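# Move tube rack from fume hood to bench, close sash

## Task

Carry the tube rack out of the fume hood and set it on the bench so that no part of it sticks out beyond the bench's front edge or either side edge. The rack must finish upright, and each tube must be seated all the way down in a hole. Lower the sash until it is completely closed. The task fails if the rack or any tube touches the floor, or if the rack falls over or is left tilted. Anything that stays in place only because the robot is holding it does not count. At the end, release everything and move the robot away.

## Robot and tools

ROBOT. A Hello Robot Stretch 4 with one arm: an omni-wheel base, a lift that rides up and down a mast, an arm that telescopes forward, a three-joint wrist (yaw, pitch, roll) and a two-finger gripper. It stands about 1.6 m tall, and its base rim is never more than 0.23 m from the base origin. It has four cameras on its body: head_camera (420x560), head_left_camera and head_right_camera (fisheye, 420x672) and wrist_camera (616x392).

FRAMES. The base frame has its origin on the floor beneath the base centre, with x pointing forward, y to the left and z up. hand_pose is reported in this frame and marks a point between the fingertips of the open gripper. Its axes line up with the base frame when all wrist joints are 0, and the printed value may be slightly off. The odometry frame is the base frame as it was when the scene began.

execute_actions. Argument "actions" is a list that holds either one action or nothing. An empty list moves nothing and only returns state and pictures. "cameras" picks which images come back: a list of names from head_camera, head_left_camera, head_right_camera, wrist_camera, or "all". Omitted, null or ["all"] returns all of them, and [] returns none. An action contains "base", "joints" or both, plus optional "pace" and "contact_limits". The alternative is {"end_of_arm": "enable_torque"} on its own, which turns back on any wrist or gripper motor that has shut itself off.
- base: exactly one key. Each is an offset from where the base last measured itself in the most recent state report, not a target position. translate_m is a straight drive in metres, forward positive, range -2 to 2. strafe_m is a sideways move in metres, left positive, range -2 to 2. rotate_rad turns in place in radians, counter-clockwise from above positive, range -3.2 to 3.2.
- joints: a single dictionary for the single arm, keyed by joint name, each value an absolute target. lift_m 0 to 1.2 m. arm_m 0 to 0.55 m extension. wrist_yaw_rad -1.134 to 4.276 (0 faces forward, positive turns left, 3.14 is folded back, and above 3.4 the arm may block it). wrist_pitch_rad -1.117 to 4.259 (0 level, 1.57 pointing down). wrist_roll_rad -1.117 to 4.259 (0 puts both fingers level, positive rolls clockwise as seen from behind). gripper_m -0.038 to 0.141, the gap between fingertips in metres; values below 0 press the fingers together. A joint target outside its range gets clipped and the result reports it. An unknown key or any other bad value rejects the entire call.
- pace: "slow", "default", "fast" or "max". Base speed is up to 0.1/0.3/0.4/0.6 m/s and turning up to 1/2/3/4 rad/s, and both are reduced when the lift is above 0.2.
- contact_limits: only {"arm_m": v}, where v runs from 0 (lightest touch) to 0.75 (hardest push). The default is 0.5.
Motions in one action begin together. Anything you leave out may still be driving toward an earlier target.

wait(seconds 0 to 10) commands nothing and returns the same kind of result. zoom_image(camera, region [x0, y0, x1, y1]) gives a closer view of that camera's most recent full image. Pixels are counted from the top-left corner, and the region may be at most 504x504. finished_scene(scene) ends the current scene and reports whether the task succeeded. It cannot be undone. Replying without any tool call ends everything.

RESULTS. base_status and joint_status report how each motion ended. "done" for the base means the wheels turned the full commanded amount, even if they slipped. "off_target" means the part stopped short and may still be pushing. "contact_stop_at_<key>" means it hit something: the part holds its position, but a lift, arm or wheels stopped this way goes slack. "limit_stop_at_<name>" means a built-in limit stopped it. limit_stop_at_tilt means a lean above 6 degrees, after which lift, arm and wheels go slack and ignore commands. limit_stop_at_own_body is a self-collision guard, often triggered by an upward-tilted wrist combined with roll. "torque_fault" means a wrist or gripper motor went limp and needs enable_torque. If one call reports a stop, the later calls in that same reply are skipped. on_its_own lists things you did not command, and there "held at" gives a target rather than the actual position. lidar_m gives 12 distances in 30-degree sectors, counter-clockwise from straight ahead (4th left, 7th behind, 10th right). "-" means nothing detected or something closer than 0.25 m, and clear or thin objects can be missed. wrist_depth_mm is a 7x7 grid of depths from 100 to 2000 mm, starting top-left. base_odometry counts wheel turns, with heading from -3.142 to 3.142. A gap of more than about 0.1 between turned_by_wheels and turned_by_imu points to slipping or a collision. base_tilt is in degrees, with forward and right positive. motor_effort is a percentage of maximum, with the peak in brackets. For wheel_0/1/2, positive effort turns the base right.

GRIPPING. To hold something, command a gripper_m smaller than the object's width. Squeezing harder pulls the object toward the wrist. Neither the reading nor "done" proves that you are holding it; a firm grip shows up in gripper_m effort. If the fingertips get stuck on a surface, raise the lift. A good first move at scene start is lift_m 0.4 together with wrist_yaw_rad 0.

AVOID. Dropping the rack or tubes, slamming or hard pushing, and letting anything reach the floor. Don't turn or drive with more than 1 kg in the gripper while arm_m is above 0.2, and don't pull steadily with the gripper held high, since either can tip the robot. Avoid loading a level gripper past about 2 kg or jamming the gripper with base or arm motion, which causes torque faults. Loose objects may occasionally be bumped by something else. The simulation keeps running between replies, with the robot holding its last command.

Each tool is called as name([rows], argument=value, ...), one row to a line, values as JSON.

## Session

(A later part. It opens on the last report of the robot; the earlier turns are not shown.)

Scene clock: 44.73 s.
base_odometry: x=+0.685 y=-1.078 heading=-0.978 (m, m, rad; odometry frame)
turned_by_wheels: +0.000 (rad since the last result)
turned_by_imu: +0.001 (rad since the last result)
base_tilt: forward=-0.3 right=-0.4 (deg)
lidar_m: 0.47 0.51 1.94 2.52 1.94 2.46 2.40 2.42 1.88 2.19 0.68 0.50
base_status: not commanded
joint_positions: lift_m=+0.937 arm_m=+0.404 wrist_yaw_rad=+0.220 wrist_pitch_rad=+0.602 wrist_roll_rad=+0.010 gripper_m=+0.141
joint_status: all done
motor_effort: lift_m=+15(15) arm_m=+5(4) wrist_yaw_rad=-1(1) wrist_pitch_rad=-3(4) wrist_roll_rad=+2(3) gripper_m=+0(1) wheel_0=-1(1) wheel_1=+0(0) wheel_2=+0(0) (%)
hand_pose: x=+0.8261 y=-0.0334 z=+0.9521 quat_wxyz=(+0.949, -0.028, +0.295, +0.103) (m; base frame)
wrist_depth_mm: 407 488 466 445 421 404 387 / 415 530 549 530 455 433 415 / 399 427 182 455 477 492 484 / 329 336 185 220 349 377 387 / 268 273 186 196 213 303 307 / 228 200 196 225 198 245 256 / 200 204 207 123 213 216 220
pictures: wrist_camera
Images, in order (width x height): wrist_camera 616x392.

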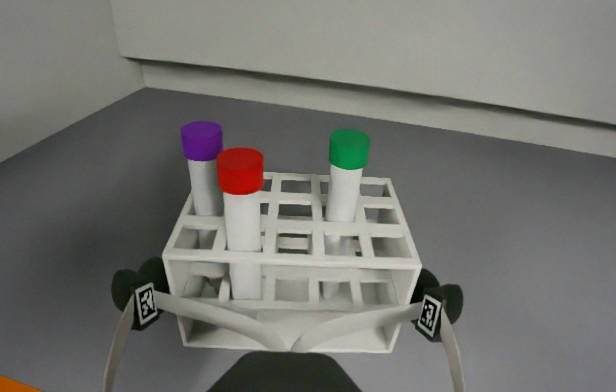

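execute_actions([
  {"joints":{"gripper_m":0.08},"pace":"slow"},
], cameras=["wrist_camera"])

execute_actions([
  {"joints":{"lift_m":0.97},"pace":"slow"},
], cameras=["wrist_camera","head_camera"])

Scene clock: 48.17 s.
base_odometry: x=+0.685 y=-1.078 heading=-0.978 (m, m, rad; odometry frame)
turned_by_wheels: +0.000 (rad since the last result)
turned_by_imu: +0.001 (rad since the last result)
base_tilt: forward=-0.3 right=-0.5 (deg)
lidar_m: 0.48 0.53 1.96 2.50 1.95 2.45 2.39 2.39 1.87 2.20 0.70 0.50
base_status: not commanded
joint_positions: lift_m=+0.937 arm_m=+0.404 wrist_yaw_rad=+0.220 wrist_pitch_rad=+0.603 wrist_roll_rad=+0.010 gripper_m=+0.080
joint_status: all done
motor_effort: lift_m=+16(15) arm_m=+5(5) wrist_yaw_rad=-1(1) wrist_pitch_rad=-7(6) wrist_roll_rad=+3(2) gripper_m=-23(23) wheel_0=-1(1) wheel_1=+1(0) wheel_2=+0(0) (%)
hand_pose: x=+0.8260 y=-0.0334 z=+0.9519 quat_wxyz=(+0.949, -0.028, +0.295, +0.103) (m; base frame)
wrist_depth_mm: 407 488 469 445 424 404 389 / 418 530 544 530 462 433 415 / 399 430 169 433 455 492 484 / 325 336 177 204 345 375 387 / 267 267 175 183 190 301 306 / 228 179 195 220 190 252 255 / 196 203 200 121 206 212 220
pictures: wrist_camera
Images, in order (width x height): wrist_camera 616x392.

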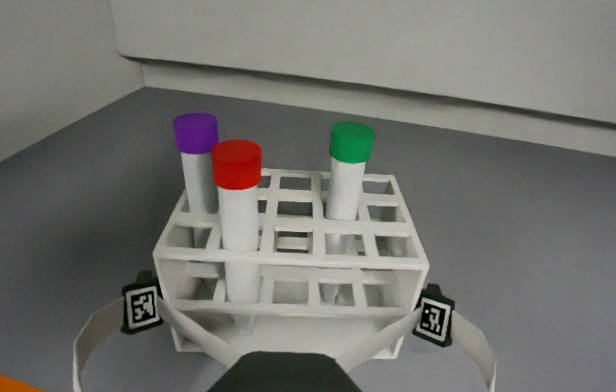

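Scene clock: 49.27 s.
base_odometry: x=+0.685 y=-1.078 heading=-0.978 (m, m, rad; odometry frame)
turned_by_wheels: +0.000 (rad since the last result)
turned_by_imu: +0.000 (rad since the last result)
base_tilt: forward=-0.2 right=-0.4 (deg)
lidar_m: 0.47 0.52 1.97 2.52 1.94 2.45 2.41 2.40 1.87 2.20 0.70 0.50
base_status: not commanded
joint_positions: lift_m=+0.970 arm_m=+0.404 wrist_yaw_rad=+0.220 wrist_pitch_rad=+0.603 wrist_roll_rad=+0.010 gripper_m=+0.080
joint_status: all done
motor_effort: lift_m=+21(21) arm_m=+5(5) wrist_yaw_rad=-1(1) wrist_pitch_rad=-6(7) wrist_roll_rad=+3(2) gripper_m=-23(22) wheel_0=-1(1) wheel_1=+0(0) wheel_2=+0(0) (%)
hand_pose: x=+0.8260 y=-0.0334 z=+0.9845 quat_wxyz=(+0.949, -0.028, +0.296, +0.103) (m; base frame)
wrist_depth_mm: 407 488 473 442 424 404 389 / 418 525 512 484 455 436 413 / 430 496 169 504 525 508 492 / 379 389 179 205 399 436 452 / 312 309 176 183 190 351 355 / 265 179 194 220 190 293 296 / 229 236 207 121 240 246 259
pictures: head_camera, wrist_camera
Images, in order (width x height): head_camera 420x560, wrist_camera 616x392.

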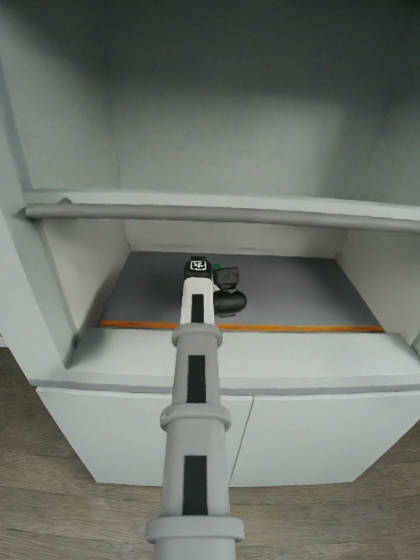

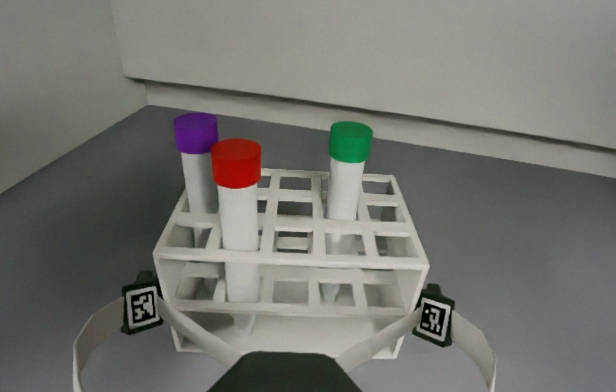

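execute_actions([
  {"joints":{"lift_m":1.035},"pace":"slow"},
], cameras=[])

execute_actions([
  {"joints":{"arm_m":0.25},"pace":"slow","contact_limits":{"arm_m":0.25}},
], cameras=["wrist_camera","head_camera"])

Scene clock: 56.27 s.
base_odometry: x=+0.685 y=-1.078 heading=-0.978 (m, m, rad; odometry frame)
turned_by_wheels: +0.000 (rad since the last result)
turned_by_imu: +0.002 (rad since the last result)
base_tilt: forward=-0.3 right=-0.5 (deg)
lidar_m: 0.48 0.52 1.97 2.53 1.93 2.48 2.41 2.39 1.88 2.20 0.71 0.50
base_status: not commanded
joint_positions: lift_m=+1.035 arm_m=+0.404 wrist_yaw_rad=+0.220 wrist_pitch_rad=+0.603 wrist_roll_rad=+0.010 gripper_m=+0.080
joint_status: all done
motor_effort: lift_m=+20(23) arm_m=+5(5) wrist_yaw_rad=+0(1) wrist_pitch_rad=-7(7) wrist_roll_rad=+2(2) gripper_m=-21(22) wheel_0=-1(1) wheel_1=+0(0) wheel_2=+0(0) (%)
hand_pose: x=+0.8260 y=-0.0334 z=+1.0494 quat_wxyz=(+0.949, -0.028, +0.296, +0.103) (m; base frame)
wrist_depth_mm: 407 488 469 445 424 404 387 / 415 525 508 480 455 433 415 / 430 569 169 521 488 469 449 / 442 496 178 204 512 539 525 / 397 394 175 183 190 449 455 / 340 179 195 220 190 373 377 / 291 301 208 121 306 315 327
pictures: none
No camera images: the call's "cameras" was empty. Leave "cameras" out to get every camera's image.

Scene clock: 59.10 s.
base_odometry: x=+0.685 y=-1.078 heading=-0.978 (m, m, rad; odometry frame)
turned_by_wheels: +0.000 (rad since the last result)
turned_by_imu: +0.001 (rad since the last result)
base_tilt: forward=-0.3 right=-0.4 (deg)
lidar_m: 0.48 0.51 1.96 2.51 1.94 2.45 2.39 2.40 1.88 2.18 0.69 0.50
base_status: not commanded
joint_positions: lift_m=+1.035 arm_m=+0.251 wrist_yaw_rad=+0.220 wrist_pitch_rad=+0.603 wrist_roll_rad=+0.010 gripper_m=+0.080
joint_status: all done
motor_effort: lift_m=+20(21) arm_m=-5(6) wrist_yaw_rad=-1(1) wrist_pitch_rad=-7(6) wrist_roll_rad=+1(3) gripper_m=-23(24) wheel_0=-1(1) wheel_1=+0(0) wheel_2=+0(0) (%)
contact_limits: arm_m 0.25
hand_pose: x=+0.6728 y=-0.0334 z=+1.0494 quat_wxyz=(+0.949, -0.028, +0.296, +0.103) (m; base frame)
wrist_depth_mm: 410 535 615 585 559 535 512 / 424 559 676 634 609 574 544 / 430 574 169 640 654 654 591 / 445 500 178 204 517 554 574 / 397 397 176 184 190 449 459 / 338 179 194 220 190 373 377 / 243 252 207 121 306 314 327
pictures: head_camera, wrist_camera
Images, in order (width x height): head_camera 420x560, wrist_camera 616x392.

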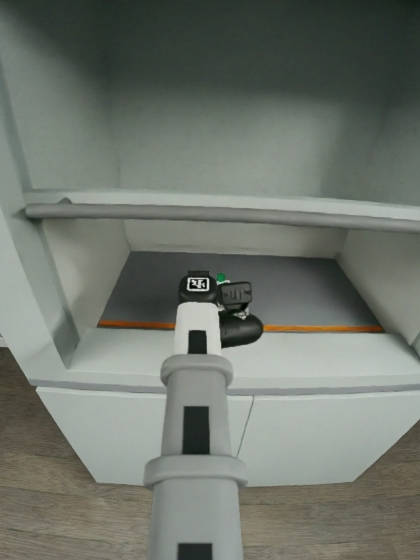

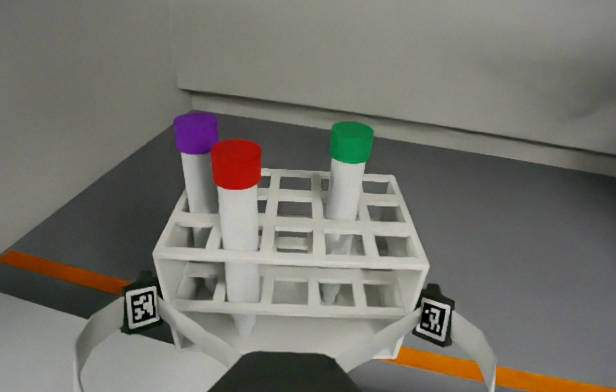

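execute_actions([
  {"joints":{"lift_m":1.065},"pace":"slow"},
], cameras=[])

execute_actions([
  {"joints":{"arm_m":0.0},"pace":"slow","contact_limits":{"arm_m":0.25}},
], cameras=["wrist_camera","head_left_camera"])

Scene clock: 60.53 s.
base_odometry: x=+0.685 y=-1.078 heading=-0.978 (m, m, rad; odometry frame)
turned_by_wheels: +0.000 (rad since the last result)
turned_by_imu: +0.001 (rad since the last result)
base_tilt: forward=-0.3 right=-0.4 (deg)
lidar_m: 0.47 0.51 1.95 2.53 1.96 2.47 2.40 2.38 1.86 2.19 0.68 0.51
base_status: not commanded
joint_positions: lift_m=+1.065 arm_m=+0.251 wrist_yaw_rad=+0.220 wrist_pitch_rad=+0.603 wrist_roll_rad=+0.010 gripper_m=+0.080
joint_status: all done
motor_effort: lift_m=+20(22) arm_m=-5(5) wrist_yaw_rad=+0(0) wrist_pitch_rad=-5(6) wrist_roll_rad=+2(2) gripper_m=-23(21) wheel_0=-1(1) wheel_1=+0(0) wheel_2=+0(0) (%)
hand_pose: x=+0.6728 y=-0.0334 z=+1.0794 quat_wxyz=(+0.949, -0.028, +0.296, +0.103) (m; base frame)
wrist_depth_mm: 410 535 621 591 564 535 508 / 421 559 676 647 597 574 544 / 430 585 169 676 647 621 591 / 445 539 179 204 564 609 627 / 430 436 176 183 190 492 504 / 373 179 194 219 190 413 415 / 274 283 207 121 338 347 357
pictures: none
No camera images: the call's "cameras" was empty. Leave "cameras" out to get every camera's image.

Scene clock: 64.33 s.
base_odometry: x=+0.685 y=-1.078 heading=-0.978 (m, m, rad; odometry frame)
turned_by_wheels: +0.000 (rad since the last result)
turned_by_imu: +0.002 (rad since the last result)
base_tilt: forward=-0.2 right=-0.5 (deg)
lidar_m: 0.39 0.50 1.95 2.53 1.94 2.46 2.39 2.40 1.88 2.19 0.70 0.49
base_status: not commanded
joint_positions: lift_m=+1.065 arm_m=+0.001 wrist_yaw_rad=+0.220 wrist_pitch_rad=+0.603 wrist_roll_rad=+0.010 gripper_m=+0.080
joint_status: all done
motor_effort: lift_m=+21(21) arm_m=-5(4) wrist_yaw_rad=+0(0) wrist_pitch_rad=-6(7) wrist_roll_rad=+3(3) gripper_m=-22(22) wheel_0=-1(0) wheel_1=+0(1) wheel_2=+0(0) (%)
contact_limits: arm_m 0.25
hand_pose: x=+0.4228 y=-0.0334 z=+1.0794 quat_wxyz=(+0.949, -0.028, +0.296, +0.103) (m; base frame)
wrist_depth_mm: 418 544 820 820 788 741 699 / 424 569 878 904 842 798 759 / 445 591 169 715 750 820 809 / 439 469 178 205 569 609 640 / 413 394 176 183 190 421 508 / 480 179 193 220 190 351 355 / 574 508 207 121 366 334 325
pictures: head_left_camera, wrist_camera
Images, in order (width x height): head_left_camera 420x672, wrist_camera 616x392.

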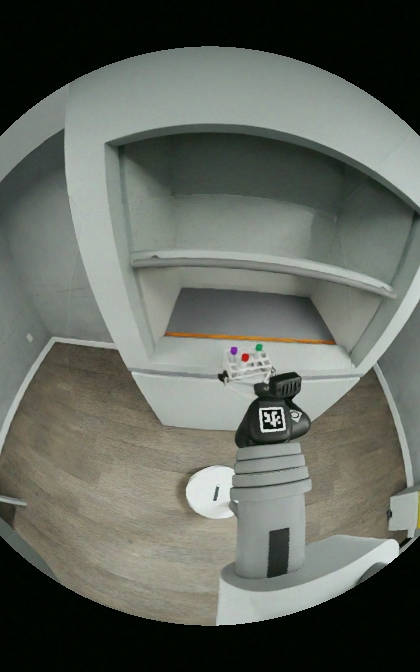

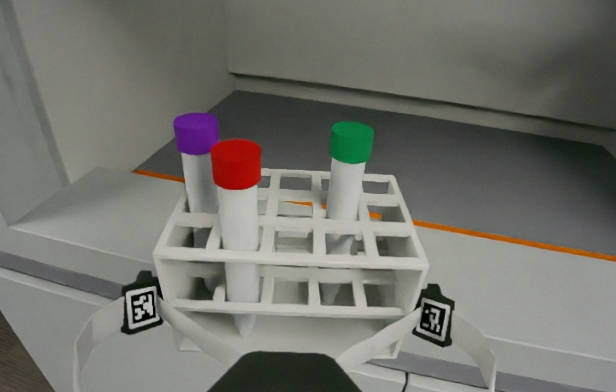

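execute_actions([
  {"base":{"translate_m":-0.5},"pace":"slow"},
], cameras=[])

execute_actions([
  {"base":{"rotate_rad":1.57},"joints":{"wrist_yaw_rad":0.0},"pace":"slow"},
])

Scene clock: 71.03 s.
base_odometry: x=+0.406 y=-0.664 heading=-0.978 (m, m, rad; odometry frame)
turned_by_wheels: +0.000 (rad since the last result)
turned_by_imu: +0.002 (rad since the last result)
base_tilt: forward=-0.2 right=-0.5 (deg)
lidar_m: 0.39 1.02 2.62 1.81 1.84 1.99 1.90 1.96 1.87 1.76 2.29 1.01
base_status: done
joint_positions: lift_m=+1.065 arm_m=+0.001 wrist_yaw_rad=+0.220 wrist_pitch_rad=+0.603 wrist_roll_rad=+0.010 gripper_m=+0.080
joint_status: not commanded
motor_effort: lift_m=+21(21) arm_m=-5(5) wrist_yaw_rad=-1(1) wrist_pitch_rad=-5(6) wrist_roll_rad=+3(2) gripper_m=-23(22) wheel_0=-3(7) wheel_1=-4(5) wheel_2=+6(11) (%)
hand_pose: x=+0.4228 y=-0.0334 z=+1.0794 quat_wxyz=(+0.949, -0.028, +0.296, +0.103) (m; base frame)
wrist_depth_mm: 1756 1618 866 1255 1205 1160 1098 / 1863 1756 820 1060 1118 1182 1060 / - - 169 798 759 741 723 / - - 164 205 798 798 741 / 1661 1618 175 184 190 866 820 / 1430 179 194 220 190 946 904 / 1229 1255 207 121 1138 1060 1042
pictures: none
No camera images: the call's "cameras" was empty. Leave "cameras" out to get every camera's image.

Scene clock: 73.90 s.
base_odometry: x=+0.406 y=-0.664 heading=+0.591 (m, m, rad; odometry frame)
turned_by_wheels: +1.569 (rad since the last result)
turned_by_imu: +1.598 (rad since the last result)
base_tilt: forward=-0.3 right=-0.3 (deg)
lidar_m: 0.39 1.86 1.96 1.89 1.95 1.91 1.78 2.31 1.02 0.98 1.04 0.42
base_status: done
joint_positions: lift_m=+1.065 arm_m=+0.001 wrist_yaw_rad=+0.000 wrist_pitch_rad=+0.603 wrist_roll_rad=+0.010 gripper_m=+0.080
joint_status: all done
motor_effort: lift_m=+20(21) arm_m=-5(5) wrist_yaw_rad=-1(6) wrist_pitch_rad=-7(5) wrist_roll_rad=+2(2) gripper_m=-22(23) wheel_0=-3(6) wheel_1=-4(6) wheel_2=-4(8) (%)
hand_pose: x=+0.4095 y=-0.0873 z=+1.0794 quat_wxyz=(+0.955, +0.005, +0.297, -0.001) (m; base frame)
wrist_depth_mm: - - - - - - - / 1708 1576 - - - - - / - - 168 - - - - / - - 178 205 - - - / 1661 1661 177 183 190 1863 1921 / 1397 179 194 219 190 1537 1537 / 1205 1229 207 121 1281 1336 1366
pictures: head_camera, head_left_camera, head_right_camera, wrist_camera
Images, in order (width x height): head_camera 420x560, head_left_camera 420x672, head_right_camera 420x672, wrist_camera 616x392.

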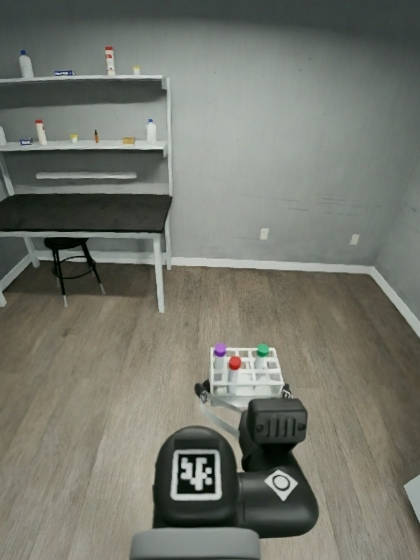

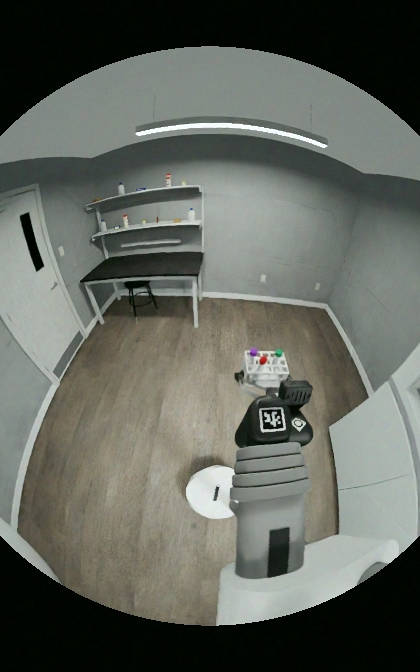

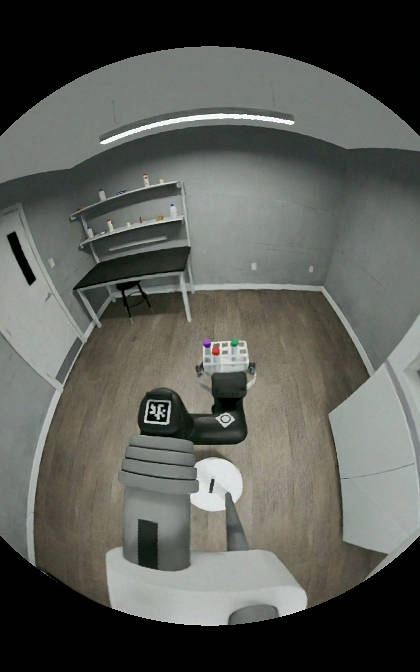

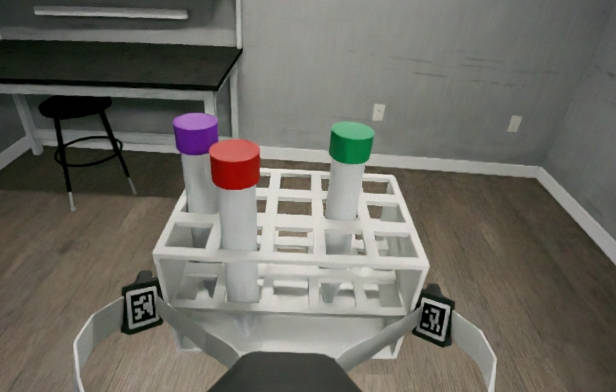

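execute_actions([
  {"base":{"strafe_m":0.7}},
], cameras=[])

execute_actions([
  {"base":{"translate_m":0.9}},
])

Scene clock: 77.80 s.
base_odometry: x=+0.016 y=-0.082 heading=+0.591 (m, m, rad; odometry frame)
turned_by_wheels: +0.000 (rad since the last result)
turned_by_imu: +0.003 (rad since the last result)
base_tilt: forward=-0.3 right=-0.3 (deg)
lidar_m: 0.39 1.64 1.25 1.18 1.24 1.76 1.70 1.84 1.75 1.68 2.64 0.42
base_status: done
joint_positions: lift_m=+1.065 arm_m=+0.001 wrist_yaw_rad=+0.000 wrist_pitch_rad=+0.603 wrist_roll_rad=+0.010 gripper_m=+0.080
joint_status: not commanded
motor_effort: lift_m=+19(20) arm_m=-5(5) wrist_yaw_rad=-1(2) wrist_pitch_rad=-5(7) wrist_roll_rad=+2(1) gripper_m=-24(24) wheel_0=-1(6) wheel_1=+2(10) wheel_2=+0(3) (%)
hand_pose: x=+0.4095 y=-0.0874 z=+1.0795 quat_wxyz=(+0.955, +0.005, +0.297, -0.001) (m; base frame)
wrist_depth_mm: 1708 - - - - - - / 1576 1576 1618 1708 - - - / 1661 - 168 - - - - / 1756 - 176 204 - - - / 1618 1661 176 183 190 1863 1863 / 1430 179 194 219 189 1576 1576 / 1205 1281 207 121 1281 1308 1336
pictures: none
No camera images: the call's "cameras" was empty. Leave "cameras" out to get every camera's image.

Scene clock: 82.27 s.
base_odometry: x=+0.763 y=+0.419 heading=+0.591 (m, m, rad; odometry frame)
turned_by_wheels: +0.000 (rad since the last result)
turned_by_imu: +0.003 (rad since the last result)
base_tilt: forward=-0.3 right=-0.5 (deg)
lidar_m: 0.39 0.91 1.18 1.15 1.23 1.71 2.61 3.23 1.77 1.75 2.28 0.40
base_status: done
joint_positions: lift_m=+1.065 arm_m=+0.001 wrist_yaw_rad=+0.000 wrist_pitch_rad=+0.603 wrist_roll_rad=+0.010 gripper_m=+0.080
joint_status: not commanded
motor_effort: lift_m=+19(19) arm_m=-5(5) wrist_yaw_rad=-2(1) wrist_pitch_rad=-6(6) wrist_roll_rad=+2(2) gripper_m=-23(24) wheel_0=+2(4) wheel_1=+2(5) wheel_2=-2(12) (%)
hand_pose: x=+0.4094 y=-0.0874 z=+1.0795 quat_wxyz=(+0.955, +0.005, +0.297, -0.001) (m; base frame)
wrist_depth_mm: 1308 1281 1281 1308 1281 1281 1281 / 1336 1366 1397 1366 1397 1397 1397 / 1042 1060 167 1042 1229 1537 1499 / 831 820 178 204 842 1661 1661 / 1576 1025 177 183 190 1808 1808 / 1397 179 194 219 189 1576 1576 / 1229 1255 208 121 1255 1336 1366
pictures: head_camera, head_left_camera, head_right_camera, wrist_camera
Images, in order (width x height): head_camera 420x560, head_left_camera 420x672, head_right_camera 420x672, wrist_camera 616x392.

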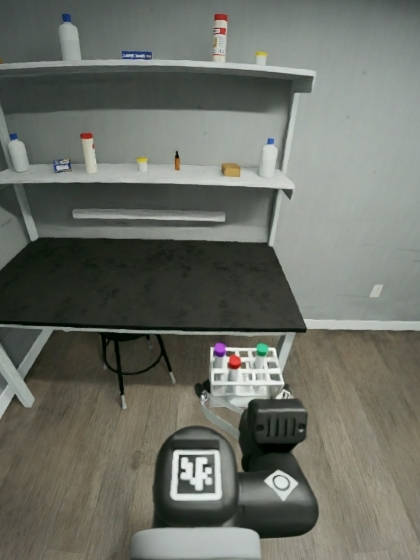

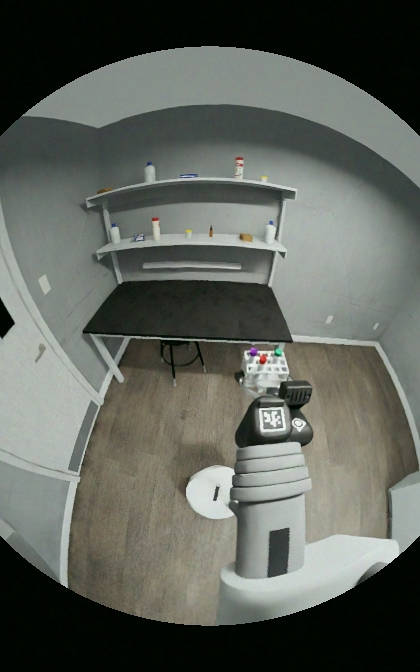

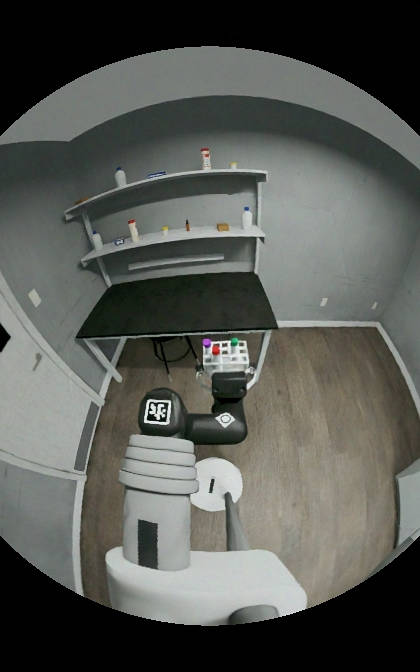

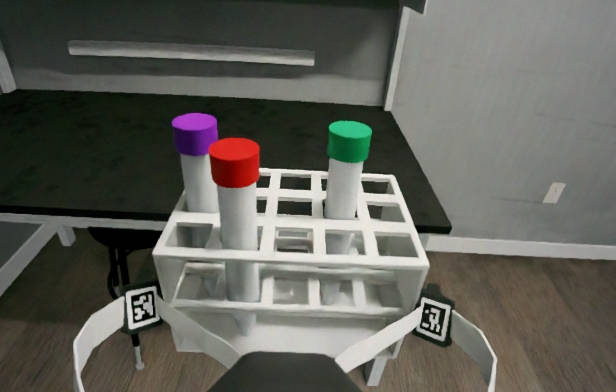

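execute_actions([
  {"base":{"strafe_m":0.2}},
], cameras=[])

execute_actions([
  {"base":{"translate_m":0.38},"joints":{"lift_m":0.92}},
], cameras=[])

execute_actions([
  {"joints":{"arm_m":0.3},"pace":"slow"},
])

Scene clock: 84.90 s.
base_odometry: x=+0.652 y=+0.585 heading=+0.591 (m, m, rad; odometry frame)
turned_by_wheels: +0.000 (rad since the last result)
turned_by_imu: +0.001 (rad since the last result)
base_tilt: forward=-0.3 right=-0.4 (deg)
lidar_m: 0.38 0.91 0.98 0.95 1.02 1.45 2.60 2.78 1.98 1.95 2.31 0.39
base_status: done
joint_positions: lift_m=+1.065 arm_m=+0.001 wrist_yaw_rad=+0.000 wrist_pitch_rad=+0.603 wrist_roll_rad=+0.010 gripper_m=+0.080
joint_status: not commanded
motor_effort: lift_m=+19(19) arm_m=-5(5) wrist_yaw_rad=-1(1) wrist_pitch_rad=-8(7) wrist_roll_rad=+2(3) gripper_m=-24(24) wheel_0=+0(10) wheel_1=+1(11) wheel_2=+0(4) (%)
hand_pose: x=+0.4094 y=-0.0874 z=+1.0795 quat_wxyz=(+0.955, +0.005, +0.297, -0.001) (m; base frame)
wrist_depth_mm: 1281 1308 1281 1281 1308 1281 1255 / 1336 1366 1397 1397 1397 1397 1366 / 1008 1060 169 1060 1182 1499 1499 / 831 831 177 204 854 917 1661 / 1464 1576 176 183 190 960 1808 / 1366 179 194 219 190 1499 1576 / 1205 1255 207 121 1255 1308 1366
pictures: none
No camera images: the call's "cameras" was empty. Leave "cameras" out to get every camera's image.

Scene clock: 87.63 s.
base_odometry: x=+0.967 y=+0.797 heading=+0.591 (m, m, rad; odometry frame)
turned_by_wheels: +0.000 (rad since the last result)
turned_by_imu: +0.002 (rad since the last result)
base_tilt: forward=-0.3 right=-0.5 (deg)
lidar_m: 0.38 0.52 0.71 0.90 1.00 1.42 3.01 2.68 2.07 2.76 0.73 0.42
base_status: done
joint_positions: lift_m=+0.920 arm_m=+0.001 wrist_yaw_rad=+0.000 wrist_pitch_rad=+0.603 wrist_roll_rad=+0.010 gripper_m=+0.080
joint_status: all done
motor_effort: lift_m=+16(16) arm_m=-5(5) wrist_yaw_rad=-1(1) wrist_pitch_rad=-6(7) wrist_roll_rad=+2(3) gripper_m=-23(21) wheel_0=+1(8) wheel_1=+2(9) wheel_2=-3(13) (%)
hand_pose: x=+0.4094 y=-0.0874 z=+0.9347 quat_wxyz=(+0.955, +0.005, +0.297, -0.001) (m; base frame)
wrist_depth_mm: 960 960 946 931 931 931 946 / 1008 1008 1025 1025 1008 1025 1025 / 715 741 167 759 788 854 1138 / 569 580 166 205 597 654 668 / 466 466 177 183 190 521 535 / 404 179 195 219 190 436 445 / 1078 1098 206 121 1138 1160 1160
pictures: none
No camera images: the call's "cameras" was empty. Leave "cameras" out to get every camera's image.

Scene clock: 91.93 s.
base_odometry: x=+0.967 y=+0.797 heading=+0.591 (m, m, rad; odometry frame)
turned_by_wheels: +0.000 (rad since the last result)
turned_by_imu: +0.002 (rad since the last result)
base_tilt: forward=-0.4 right=-0.4 (deg)
lidar_m: 0.49 0.52 0.72 0.90 1.00 1.44 3.00 2.68 2.08 2.76 0.71 0.51
base_status: not commanded
joint_positions: lift_m=+0.920 arm_m=+0.299 wrist_yaw_rad=+0.000 wrist_pitch_rad=+0.603 wrist_roll_rad=+0.010 gripper_m=+0.080
joint_status: all done
motor_effort: lift_m=+16(16) arm_m=+5(6) wrist_yaw_rad=-1(1) wrist_pitch_rad=-8(7) wrist_roll_rad=+2(2) gripper_m=-22(24) wheel_0=+1(1) wheel_1=+3(3) wheel_2=-3(3) (%)
hand_pose: x=+0.7076 y=-0.0874 z=+0.9347 quat_wxyz=(+0.955, +0.005, +0.297, -0.001) (m; base frame)
wrist_depth_mm: 676 691 676 676 683 683 676 / 759 759 750 750 668 741 715 / 723 741 168 750 788 809 778 / 564 574 180 205 597 654 668 / 466 462 177 183 190 521 530 / 392 179 193 219 190 436 442 / 342 351 207 121 359 368 379
pictures: head_camera, head_left_camera, head_right_camera, wrist_camera
Images, in order (width x height): head_camera 420x560, head_left_camera 420x672, head_right_camera 420x672, wrist_camera 616x392.

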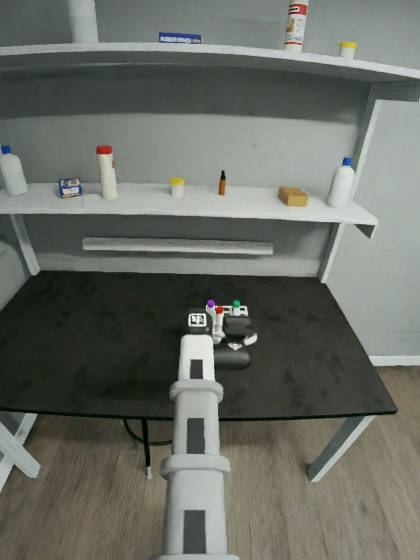

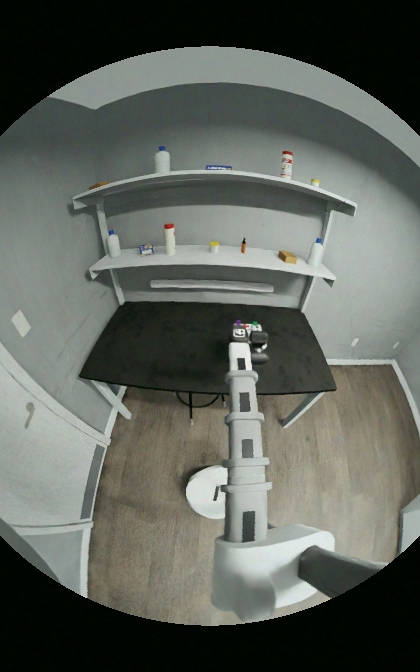

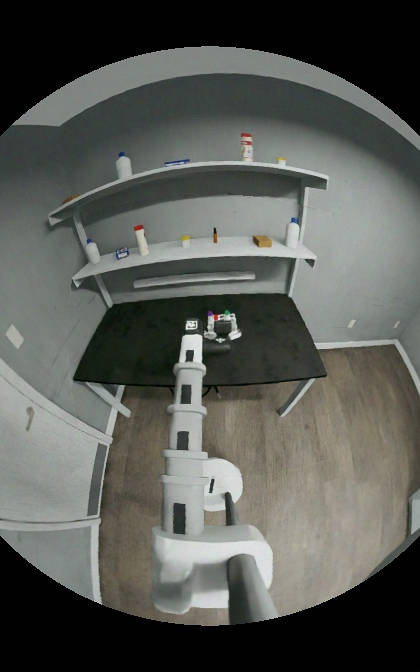

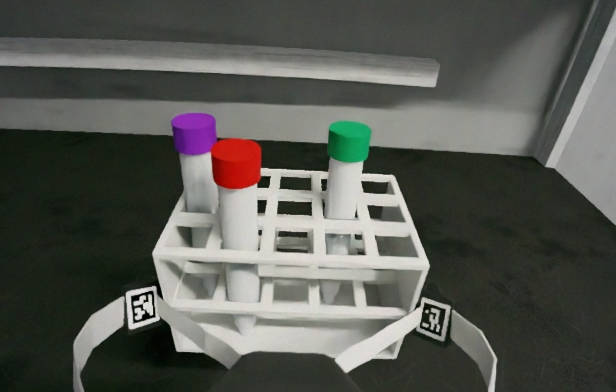

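execute_actions([
  {"joints":{"lift_m":0.80}},
], cameras=[])

execute_actions([
  {"joints":{"lift_m":0.785},"pace":"slow"},
], cameras=["wrist_camera"])

Scene clock: 93.93 s.
base_odometry: x=+0.967 y=+0.797 heading=+0.591 (m, m, rad; odometry frame)
turned_by_wheels: +0.000 (rad since the last result)
turned_by_imu: +0.001 (rad since the last result)
base_tilt: forward=-0.3 right=-0.4 (deg)
lidar_m: 0.49 0.52 0.73 0.90 0.99 1.43 3.01 2.66 2.07 2.77 0.71 0.52
base_status: not commanded
joint_positions: lift_m=+0.800 arm_m=+0.299 wrist_yaw_rad=+0.000 wrist_pitch_rad=+0.603 wrist_roll_rad=+0.010 gripper_m=+0.080
joint_status: all done
motor_effort: lift_m=+16(14) arm_m=+5(5) wrist_yaw_rad=-1(1) wrist_pitch_rad=-6(9) wrist_roll_rad=+2(3) gripper_m=-23(23) wheel_0=+1(1) wheel_1=+3(3) wheel_2=-3(3) (%)
hand_pose: x=+0.7076 y=-0.0874 z=+0.8148 quat_wxyz=(+0.955, +0.005, +0.297, -0.001) (m; base frame)
wrist_depth_mm: 691 699 699 691 691 683 683 / 654 676 699 723 723 723 732 / 473 484 168 492 517 559 591 / 370 377 180 205 392 424 439 / 304 301 177 183 190 343 347 / 259 179 193 218 190 286 289 / 223 230 207 121 235 240 253
pictures: none
No camera images: the call's "cameras" was empty. Leave "cameras" out to get every camera's image.

Scene clock: 94.77 s.
base_odometry: x=+0.967 y=+0.797 heading=+0.591 (m, m, rad; odometry frame)
turned_by_wheels: +0.000 (rad since the last result)
turned_by_imu: +0.000 (rad since the last result)
base_tilt: forward=-0.3 right=-0.5 (deg)
lidar_m: 0.49 0.53 0.72 0.88 0.99 1.43 3.01 2.67 2.05 2.76 0.69 0.52
base_status: not commanded
joint_positions: lift_m=+0.785 arm_m=+0.299 wrist_yaw_rad=+0.000 wrist_pitch_rad=+0.603 wrist_roll_rad=+0.010 gripper_m=+0.080
joint_status: all done
motor_effort: lift_m=+16(18) arm_m=+5(5) wrist_yaw_rad=-1(1) wrist_pitch_rad=-6(7) wrist_roll_rad=+2(2) gripper_m=-24(23) wheel_0=+1(1) wheel_1=+2(3) wheel_2=-3(3) (%)
hand_pose: x=+0.7076 y=-0.0874 z=+0.7998 quat_wxyz=(+0.955, +0.005, +0.297, -0.001) (m; base frame)
wrist_depth_mm: 699 691 683 691 683 683 668 / 615 634 654 691 723 715 715 / 442 452 169 459 500 530 549 / 345 355 179 204 364 399 410 / 283 283 177 184 190 319 325 / 242 179 195 219 190 267 271 / 208 214 207 121 218 225 233
pictures: wrist_camera
Images, in order (width x height): wrist_camera 616x392.

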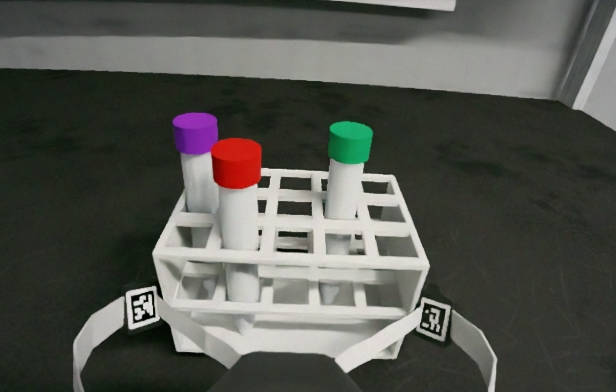

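execute_actions([
  {"joints":{"lift_m":0.772},"pace":"slow"},
], cameras=["wrist_camera"])

Scene clock: 95.73 s.
base_odometry: x=+0.967 y=+0.797 heading=+0.591 (m, m, rad; odometry frame)
turned_by_wheels: +0.000 (rad since the last result)
turned_by_imu: +0.000 (rad since the last result)
base_tilt: forward=-0.3 right=-0.5 (deg)
lidar_m: 0.49 0.51 0.73 0.90 0.99 1.43 3.00 2.67 2.07 2.75 0.70 0.51
base_status: not commanded
joint_positions: lift_m=+0.772 arm_m=+0.299 wrist_yaw_rad=+0.000 wrist_pitch_rad=+0.603 wrist_roll_rad=+0.010 gripper_m=+0.080
joint_status: all done
motor_effort: lift_m=+16(18) arm_m=+5(5) wrist_yaw_rad=-1(1) wrist_pitch_rad=-7(5) wrist_roll_rad=+3(2) gripper_m=-22(23) wheel_0=+1(1) wheel_1=+3(3) wheel_2=-3(3) (%)
hand_pose: x=+0.7076 y=-0.0874 z=+0.7868 quat_wxyz=(+0.955, +0.005, +0.297, -0.001) (m; base frame)
wrist_depth_mm: 707 699 691 691 691 683 676 / 569 591 615 640 683 715 699 / 413 424 168 433 469 492 512 / 325 334 177 205 345 373 384 / 267 265 177 183 190 300 306 / 227 179 193 219 190 250 254 / 195 202 198 121 206 211 219
pictures: wrist_camera
Images, in order (width x height): wrist_camera 616x392.

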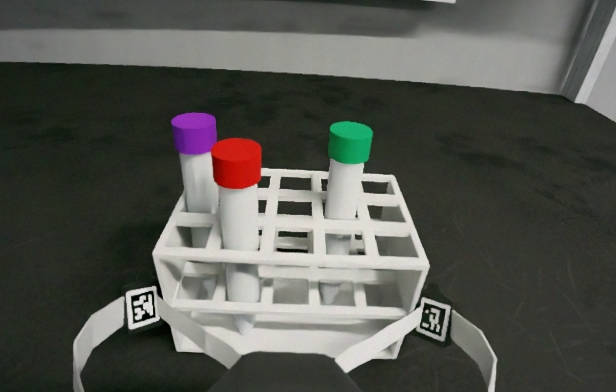

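Matches the resting depths. Release.

execute_actions([
  {"joints":{"gripper_m":0.141},"pace":"slow"},
], cameras=["wrist_camera"])

execute_actions([
  {"joints":{"arm_m":0.2},"pace":"slow"},
], cameras=["wrist_camera"])

execute_actions([
  {"joints":{"wrist_pitch_rad":0.0,"lift_m":0.64,"arm_m":0.1}},
], cameras=["wrist_camera","head_camera"])

Scene clock: 99.30 s.
base_odometry: x=+0.967 y=+0.797 heading=+0.591 (m, m, rad; odometry frame)
turned_by_wheels: +0.000 (rad since the last result)
turned_by_imu: +0.002 (rad since the last result)
base_tilt: forward=-0.2 right=-0.4 (deg)
lidar_m: 0.49 0.52 0.75 0.89 0.99 1.42 3.01 2.67 2.06 2.77 0.72 0.50
base_status: not commanded
joint_positions: lift_m=+0.772 arm_m=+0.299 wrist_yaw_rad=+0.000 wrist_pitch_rad=+0.602 wrist_roll_rad=+0.010 gripper_m=+0.141
joint_status: all done
motor_effort: lift_m=+16(16) arm_m=+5(5) wrist_yaw_rad=-1(1) wrist_pitch_rad=-4(7) wrist_roll_rad=+3(3) gripper_m=+0(23) wheel_0=+1(1) wheel_1=+3(3) wheel_2=-3(3) (%)
hand_pose: x=+0.7078 y=-0.0874 z=+0.7871 quat_wxyz=(+0.955, +0.005, +0.296, -0.001) (m; base frame)
wrist_depth_mm: 699 707 699 691 683 683 676 / 574 597 621 647 691 707 707 / 415 430 185 430 473 496 521 / 327 336 189 216 351 375 387 / 267 273 191 217 222 301 307 / 228 208 198 231 198 244 254 / 199 203 206 124 213 216 220
pictures: wrist_camera
Images, in order (width x height): wrist_camera 616x392.

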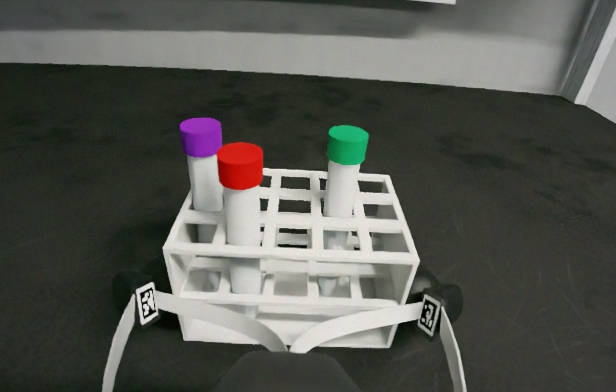

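Scene clock: 101.57 s.
base_odometry: x=+0.967 y=+0.797 heading=+0.591 (m, m, rad; odometry frame)
turned_by_wheels: +0.000 (rad since the last result)
turned_by_imu: +0.001 (rad since the last result)
base_tilt: forward=-0.2 right=-0.4 (deg)
lidar_m: 0.50 0.51 0.72 0.90 0.99 1.43 3.00 2.66 2.08 2.77 0.70 0.55
base_status: not commanded
joint_positions: lift_m=+0.772 arm_m=+0.201 wrist_yaw_rad=+0.000 wrist_pitch_rad=+0.602 wrist_roll_rad=+0.010 gripper_m=+0.141
joint_status: all done
motor_effort: lift_m=+16(16) arm_m=-5(7) wrist_yaw_rad=-1(0) wrist_pitch_rad=-5(5) wrist_roll_rad=+2(2) gripper_m=+1(0) wheel_0=+1(1) wheel_1=+3(3) wheel_2=-3(3) (%)
hand_pose: x=+0.6097 y=-0.0874 z=+0.7871 quat_wxyz=(+0.955, +0.005, +0.296, -0.001) (m; base frame)
wrist_depth_mm: 788 798 778 778 768 778 750 / 580 597 569 597 699 741 759 / 418 430 297 283 473 496 521 / 325 334 314 319 347 375 387 / 267 274 282 289 297 301 307 / 228 207 233 244 216 244 255 / 199 202 206 123 214 216 220
pictures: wrist_camera
Images, in order (width x height): wrist_camera 616x392.

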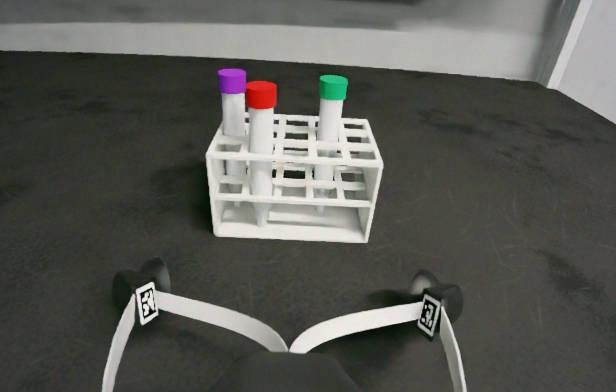

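Scene clock: 103.17 s.
base_odometry: x=+0.967 y=+0.797 heading=+0.591 (m, m, rad; odometry frame)
turned_by_wheels: +0.000 (rad since the last result)
turned_by_imu: +0.001 (rad since the last result)
base_tilt: forward=-0.2 right=-0.5 (deg)
lidar_m: 0.49 0.52 0.70 0.89 1.00 1.43 3.01 2.67 2.07 2.76 0.72 0.54
base_status: not commanded
joint_positions: lift_m=+0.640 arm_m=+0.101 wrist_yaw_rad=+0.000 wrist_pitch_rad=+0.003 wrist_roll_rad=+0.010 gripper_m=+0.141
joint_status: all done
motor_effort: lift_m=+16(19) arm_m=-5(5) wrist_yaw_rad=+0(1) wrist_pitch_rad=-6(12) wrist_roll_rad=+3(1) gripper_m=+0(1) wheel_0=+1(1) wheel_1=+3(3) wheel_2=-3(3) (%)
hand_pose: x=+0.5603 y=-0.0874 z=+0.8176 quat_wxyz=(+1.000, +0.005, +0.001, +0.000) (m; base frame)
wrist_depth_mm: 741 732 699 683 691 691 976 / 946 960 976 960 976 904 991 / 946 960 960 976 976 976 976 / 946 946 960 946 976 976 976 / 574 634 492 387 820 878 976 / 317 207 327 359 216 357 399 / 224 228 236 124 249 252 272
pictures: head_camera, wrist_camera
Images, in order (width x height): head_camera 420x560, wrist_camera 616x392.

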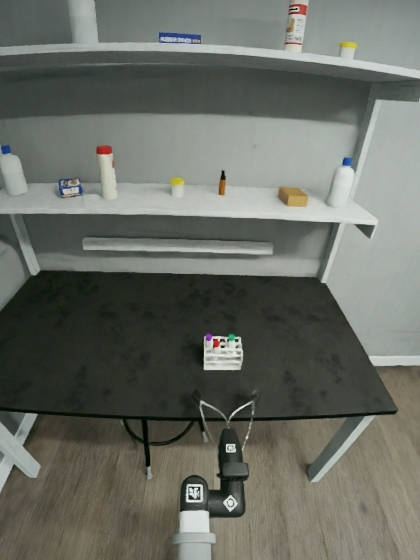

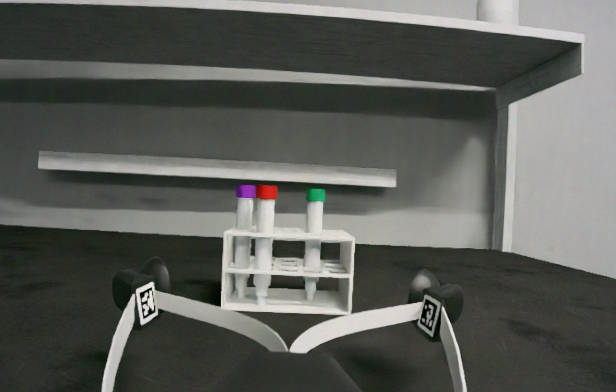

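zoom_image(camera="wrist_camera", region=[210, 175, 370, 320])

Region (210, 175, 370, 320) of wrist_camera's 616x392 image, scaled by 3.150; it fills the top 457 rows of this view, and the rest is white.

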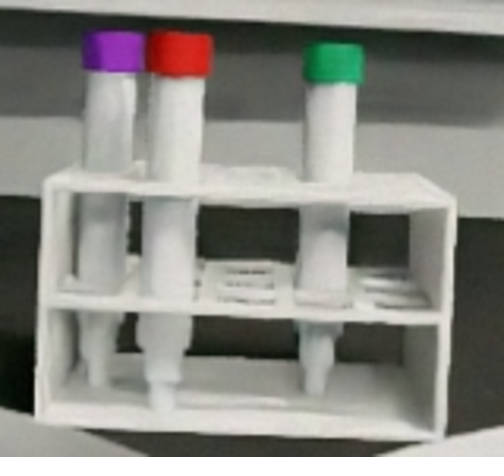

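execute_actions([
  {"base":{"translate_m":-0.6},"joints":{"arm_m":0.0,"gripper_m":0.0},"pace":"fast"},
], cameras=[])

execute_actions([
  {"base":{"rotate_rad":-1.6},"pace":"fast"},
], cameras=[])

execute_actions([
  {"base":{"strafe_m":-0.78},"pace":"fast"},
], cameras=[])

execute_actions([
  {"base":{"translate_m":0.9},"pace":"fast"},
], cameras=["head_camera","head_left_camera"])

Scene clock: 107.63 s.
base_odometry: x=+0.469 y=+0.463 heading=+0.591 (m, m, rad; odometry frame)
turned_by_wheels: +0.000 (rad since the last result)
turned_by_imu: +0.001 (rad since the last result)
base_tilt: forward=-0.4 right=-0.4 (deg)
lidar_m: 1.08 1.14 0.99 0.96 1.04 1.40 2.38 2.57 1.94 1.91 2.60 1.15
base_status: done
joint_positions: lift_m=+0.640 arm_m=+0.001 wrist_yaw_rad=+0.000 wrist_pitch_rad=+0.002 wrist_roll_rad=+0.010 gripper_m=+0.000
joint_status: all done
motor_effort: lift_m=+16(16) arm_m=-5(7) wrist_yaw_rad=-1(2) wrist_pitch_rad=-6(6) wrist_roll_rad=+2(2) gripper_m=-4(7) wheel_0=-2(6) wheel_1=-2(9) wheel_2=+2(14) (%)
hand_pose: x=+0.4603 y=-0.0874 z=+0.8177 quat_wxyz=(+1.000, +0.005, +0.001, +0.000) (m; base frame)
wrist_depth_mm: 1397 1576 1661 1661 1537 1661 1661 / 1397 1661 1618 1618 1618 1661 1661 / 1397 1618 1661 1661 1661 1661 1661 / 1430 1661 1618 1618 1618 1618 1661 / 866 878 904 904 917 1618 1661 / 1499 1661 187 202 1661 1618 1661 / 1464 1464 1499 831 1576 1618 1618
pictures: none
No camera images: the call's "cameras" was empty. Leave "cameras" out to get every camera's image.

Scene clock: 109.47 s.
base_odometry: x=+0.469 y=+0.463 heading=-1.008 (m, m, rad; odometry frame)
turned_by_wheels: -1.599 (rad since the last result)
turned_by_imu: -1.627 (rad since the last result)
base_tilt: forward=-0.3 right=-0.5 (deg)
lidar_m: 1.92 2.68 1.14 1.09 1.15 1.01 0.93 1.01 1.36 2.36 2.52 1.99
base_status: done
joint_positions: lift_m=+0.640 arm_m=+0.001 wrist_yaw_rad=+0.000 wrist_pitch_rad=+0.002 wrist_roll_rad=+0.010 gripper_m=+0.000
joint_status: not commanded
motor_effort: lift_m=+16(16) arm_m=-5(5) wrist_yaw_rad=+0(1) wrist_pitch_rad=-6(6) wrist_roll_rad=+2(2) gripper_m=-5(6) wheel_0=+3(9) wheel_1=+1(10) wheel_2=+4(10) (%)
hand_pose: x=+0.4603 y=-0.0874 z=+0.8177 quat_wxyz=(+1.000, +0.005, +0.001, +0.000) (m; base frame)
wrist_depth_mm: - - - - 1756 1708 - / - - - - - - - / - - - - - - - / - - - 1661 1661 1708 - / - - - 1618 1661 1708 - / - - 187 202 1661 1708 - / 1661 1618 1756 891 1661 1756 1921
pictures: none
No camera images: the call's "cameras" was empty. Leave "cameras" out to get every camera's image.

Scene clock: 112.60 s.
base_odometry: x=-0.190 y=+0.046 heading=-1.008 (m, m, rad; odometry frame)
turned_by_wheels: +0.000 (rad since the last result)
turned_by_imu: +0.001 (rad since the last result)
base_tilt: forward=-0.3 right=-0.4 (deg)
lidar_m: 1.90 1.98 1.97 1.87 1.37 1.01 0.95 0.98 1.36 1.57 1.71 1.99
base_status: done
joint_positions: lift_m=+0.640 arm_m=+0.001 wrist_yaw_rad=+0.000 wrist_pitch_rad=+0.002 wrist_roll_rad=+0.010 gripper_m=+0.000
joint_status: not commanded
motor_effort: lift_m=+16(17) arm_m=-5(5) wrist_yaw_rad=-1(1) wrist_pitch_rad=-5(5) wrist_roll_rad=+3(2) gripper_m=-5(5) wheel_0=-1(15) wheel_1=+1(12) wheel_2=+0(0) (%)
hand_pose: x=+0.4603 y=-0.0874 z=+0.8176 quat_wxyz=(+1.000, +0.005, +0.001, +0.000) (m; base frame)
wrist_depth_mm: - - 1921 - 1808 - - / - - - - - - - / - - - - - - - / - - 1661 1661 1708 - - / - - 1661 1708 - - - / - - 187 202 - - - / 1708 1618 1661 878 1661 - -
pictures: none
No camera images: the call's "cameras" was empty. Leave "cameras" out to get every camera's image.

Scene clock: 116.17 s.
base_odometry: x=+0.290 y=-0.715 heading=-1.008 (m, m, rad; odometry frame)
turned_by_wheels: +0.000 (rad since the last result)
turned_by_imu: +0.003 (rad since the last result)
base_tilt: forward=-0.2 right=-0.5 (deg)
lidar_m: 1.00 1.05 2.65 1.90 1.97 1.94 1.89 1.95 1.76 1.65 2.13 1.04
base_status: done
joint_positions: lift_m=+0.640 arm_m=+0.001 wrist_yaw_rad=+0.000 wrist_pitch_rad=+0.002 wrist_roll_rad=+0.010 gripper_m=+0.000
joint_status: not commanded
motor_effort: lift_m=+17(17) arm_m=-5(5) wrist_yaw_rad=+0(1) wrist_pitch_rad=-4(6) wrist_roll_rad=+2(3) gripper_m=-4(5) wheel_0=+1(8) wheel_1=+1(10) wheel_2=+1(14) (%)
hand_pose: x=+0.4603 y=-0.0874 z=+0.8176 quat_wxyz=(+1.000, +0.005, +0.001, +0.000) (m; base frame)
wrist_depth_mm: 798 1182 1397 1430 1308 820 1661 / 809 1229 1366 1397 1366 820 1661 / 750 1060 1397 1397 1182 820 1618 / 750 768 788 788 798 820 1661 / 750 768 778 788 809 809 1661 / 759 759 187 202 788 820 1661 / 759 759 768 449 788 820 1618
pictures: head_camera, head_left_camera
Images, in order (width x height): head_camera 420x560, head_left_camera 420x672.

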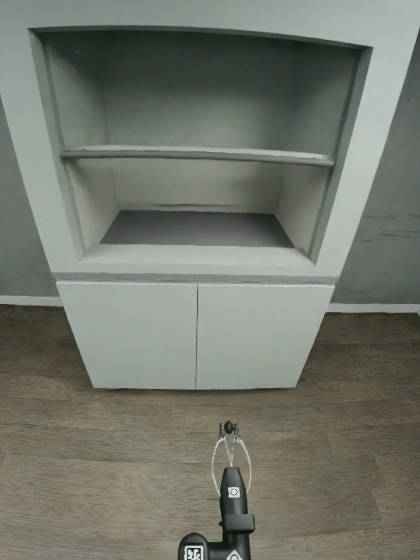

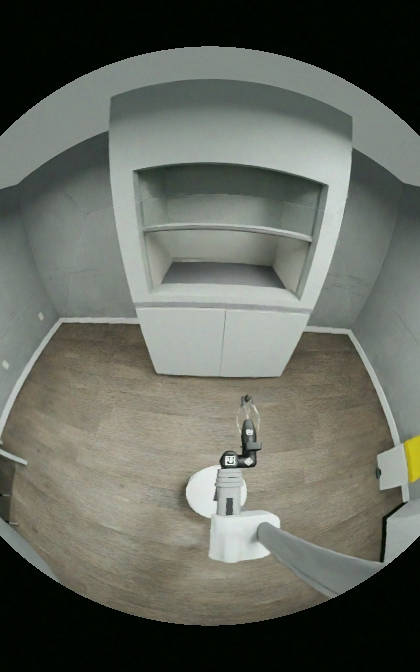

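execute_actions([
  {"base":{"strafe_m":0.12},"joints":{"lift_m":1.2}},
], cameras=[])

execute_actions([
  {"base":{"translate_m":0.4},"joints":{"wrist_pitch_rad":-0.15}},
], cameras=["head_camera","wrist_camera"])

Scene clock: 119.63 s.
base_odometry: x=+0.391 y=-0.651 heading=-1.008 (m, m, rad; odometry frame)
turned_by_wheels: +0.000 (rad since the last result)
turned_by_imu: +0.002 (rad since the last result)
base_tilt: forward=-0.2 right=-0.4 (deg)
lidar_m: 1.00 1.04 2.64 1.81 1.85 1.97 1.88 1.93 1.88 1.76 2.27 1.05
base_status: done
joint_positions: lift_m=+1.200 arm_m=+0.001 wrist_yaw_rad=+0.000 wrist_pitch_rad=+0.002 wrist_roll_rad=+0.010 gripper_m=+0.000
joint_status: all done
motor_effort: lift_m=+20(18) arm_m=-5(5) wrist_yaw_rad=-1(0) wrist_pitch_rad=-5(5) wrist_roll_rad=+2(2) gripper_m=-5(4) wheel_0=+0(12) wheel_1=+0(10) wheel_2=+0(1) (%)
hand_pose: x=+0.4603 y=-0.0874 z=+1.3773 quat_wxyz=(+1.000, +0.005, +0.001, +0.000) (m; base frame)
wrist_depth_mm: 759 768 768 788 798 809 820 / 759 891 1397 1430 1308 809 820 / 759 976 1366 1430 1430 946 820 / 759 854 1397 1397 1397 917 831 / 750 1025 1397 1430 1430 866 1618 / 750 1042 187 202 1430 917 1618 / 759 854 1042 609 878 917 1661
pictures: none
No camera images: the call's "cameras" was empty. Leave "cameras" out to get every camera's image.

Scene clock: 122.43 s.
base_odometry: x=+0.605 y=-0.989 heading=-1.008 (m, m, rad; odometry frame)
turned_by_wheels: +0.000 (rad since the last result)
turned_by_imu: +0.002 (rad since the last result)
base_tilt: forward=-0.4 right=-0.4 (deg)
lidar_m: 0.60 0.62 2.06 2.54 1.91 2.36 2.28 2.38 1.82 1.82 0.89 0.63
base_status: done
joint_positions: lift_m=+1.200 arm_m=+0.001 wrist_yaw_rad=+0.000 wrist_pitch_rad=-0.147 wrist_roll_rad=+0.010 gripper_m=+0.000
joint_status: all done
motor_effort: lift_m=+20(20) arm_m=-5(5) wrist_yaw_rad=-1(0) wrist_pitch_rad=-5(9) wrist_roll_rad=+3(1) gripper_m=-5(5) wheel_0=+1(6) wheel_1=+2(7) wheel_2=-3(14) (%)
hand_pose: x=+0.4571 y=-0.0874 z=+1.4204 quat_wxyz=(+0.997, +0.005, -0.074, +0.000) (m; base frame)
wrist_depth_mm: 512 473 459 452 452 459 466 / 640 946 1078 1098 1098 891 627 / 640 976 1060 1060 1098 946 668 / 647 1008 1025 1042 1060 917 654 / 640 991 1008 1025 1042 904 647 / 504 442 187 202 459 473 480 / 683 820 946 549 976 866 634
pictures: head_camera, wrist_camera
Images, in order (width x height): head_camera 420x560, wrist_camera 616x392.

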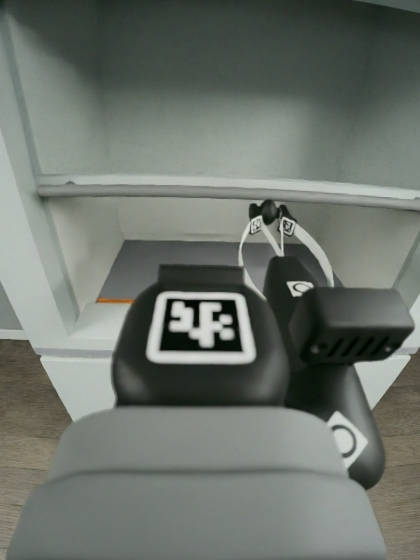

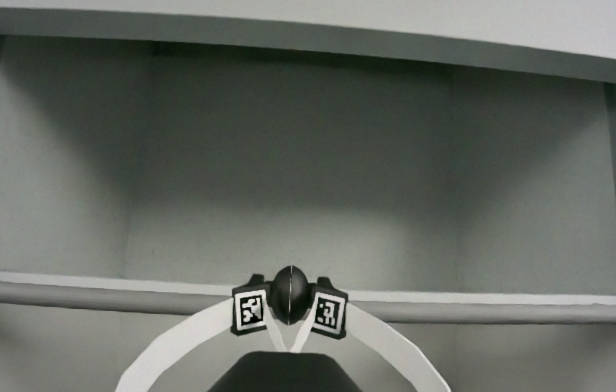

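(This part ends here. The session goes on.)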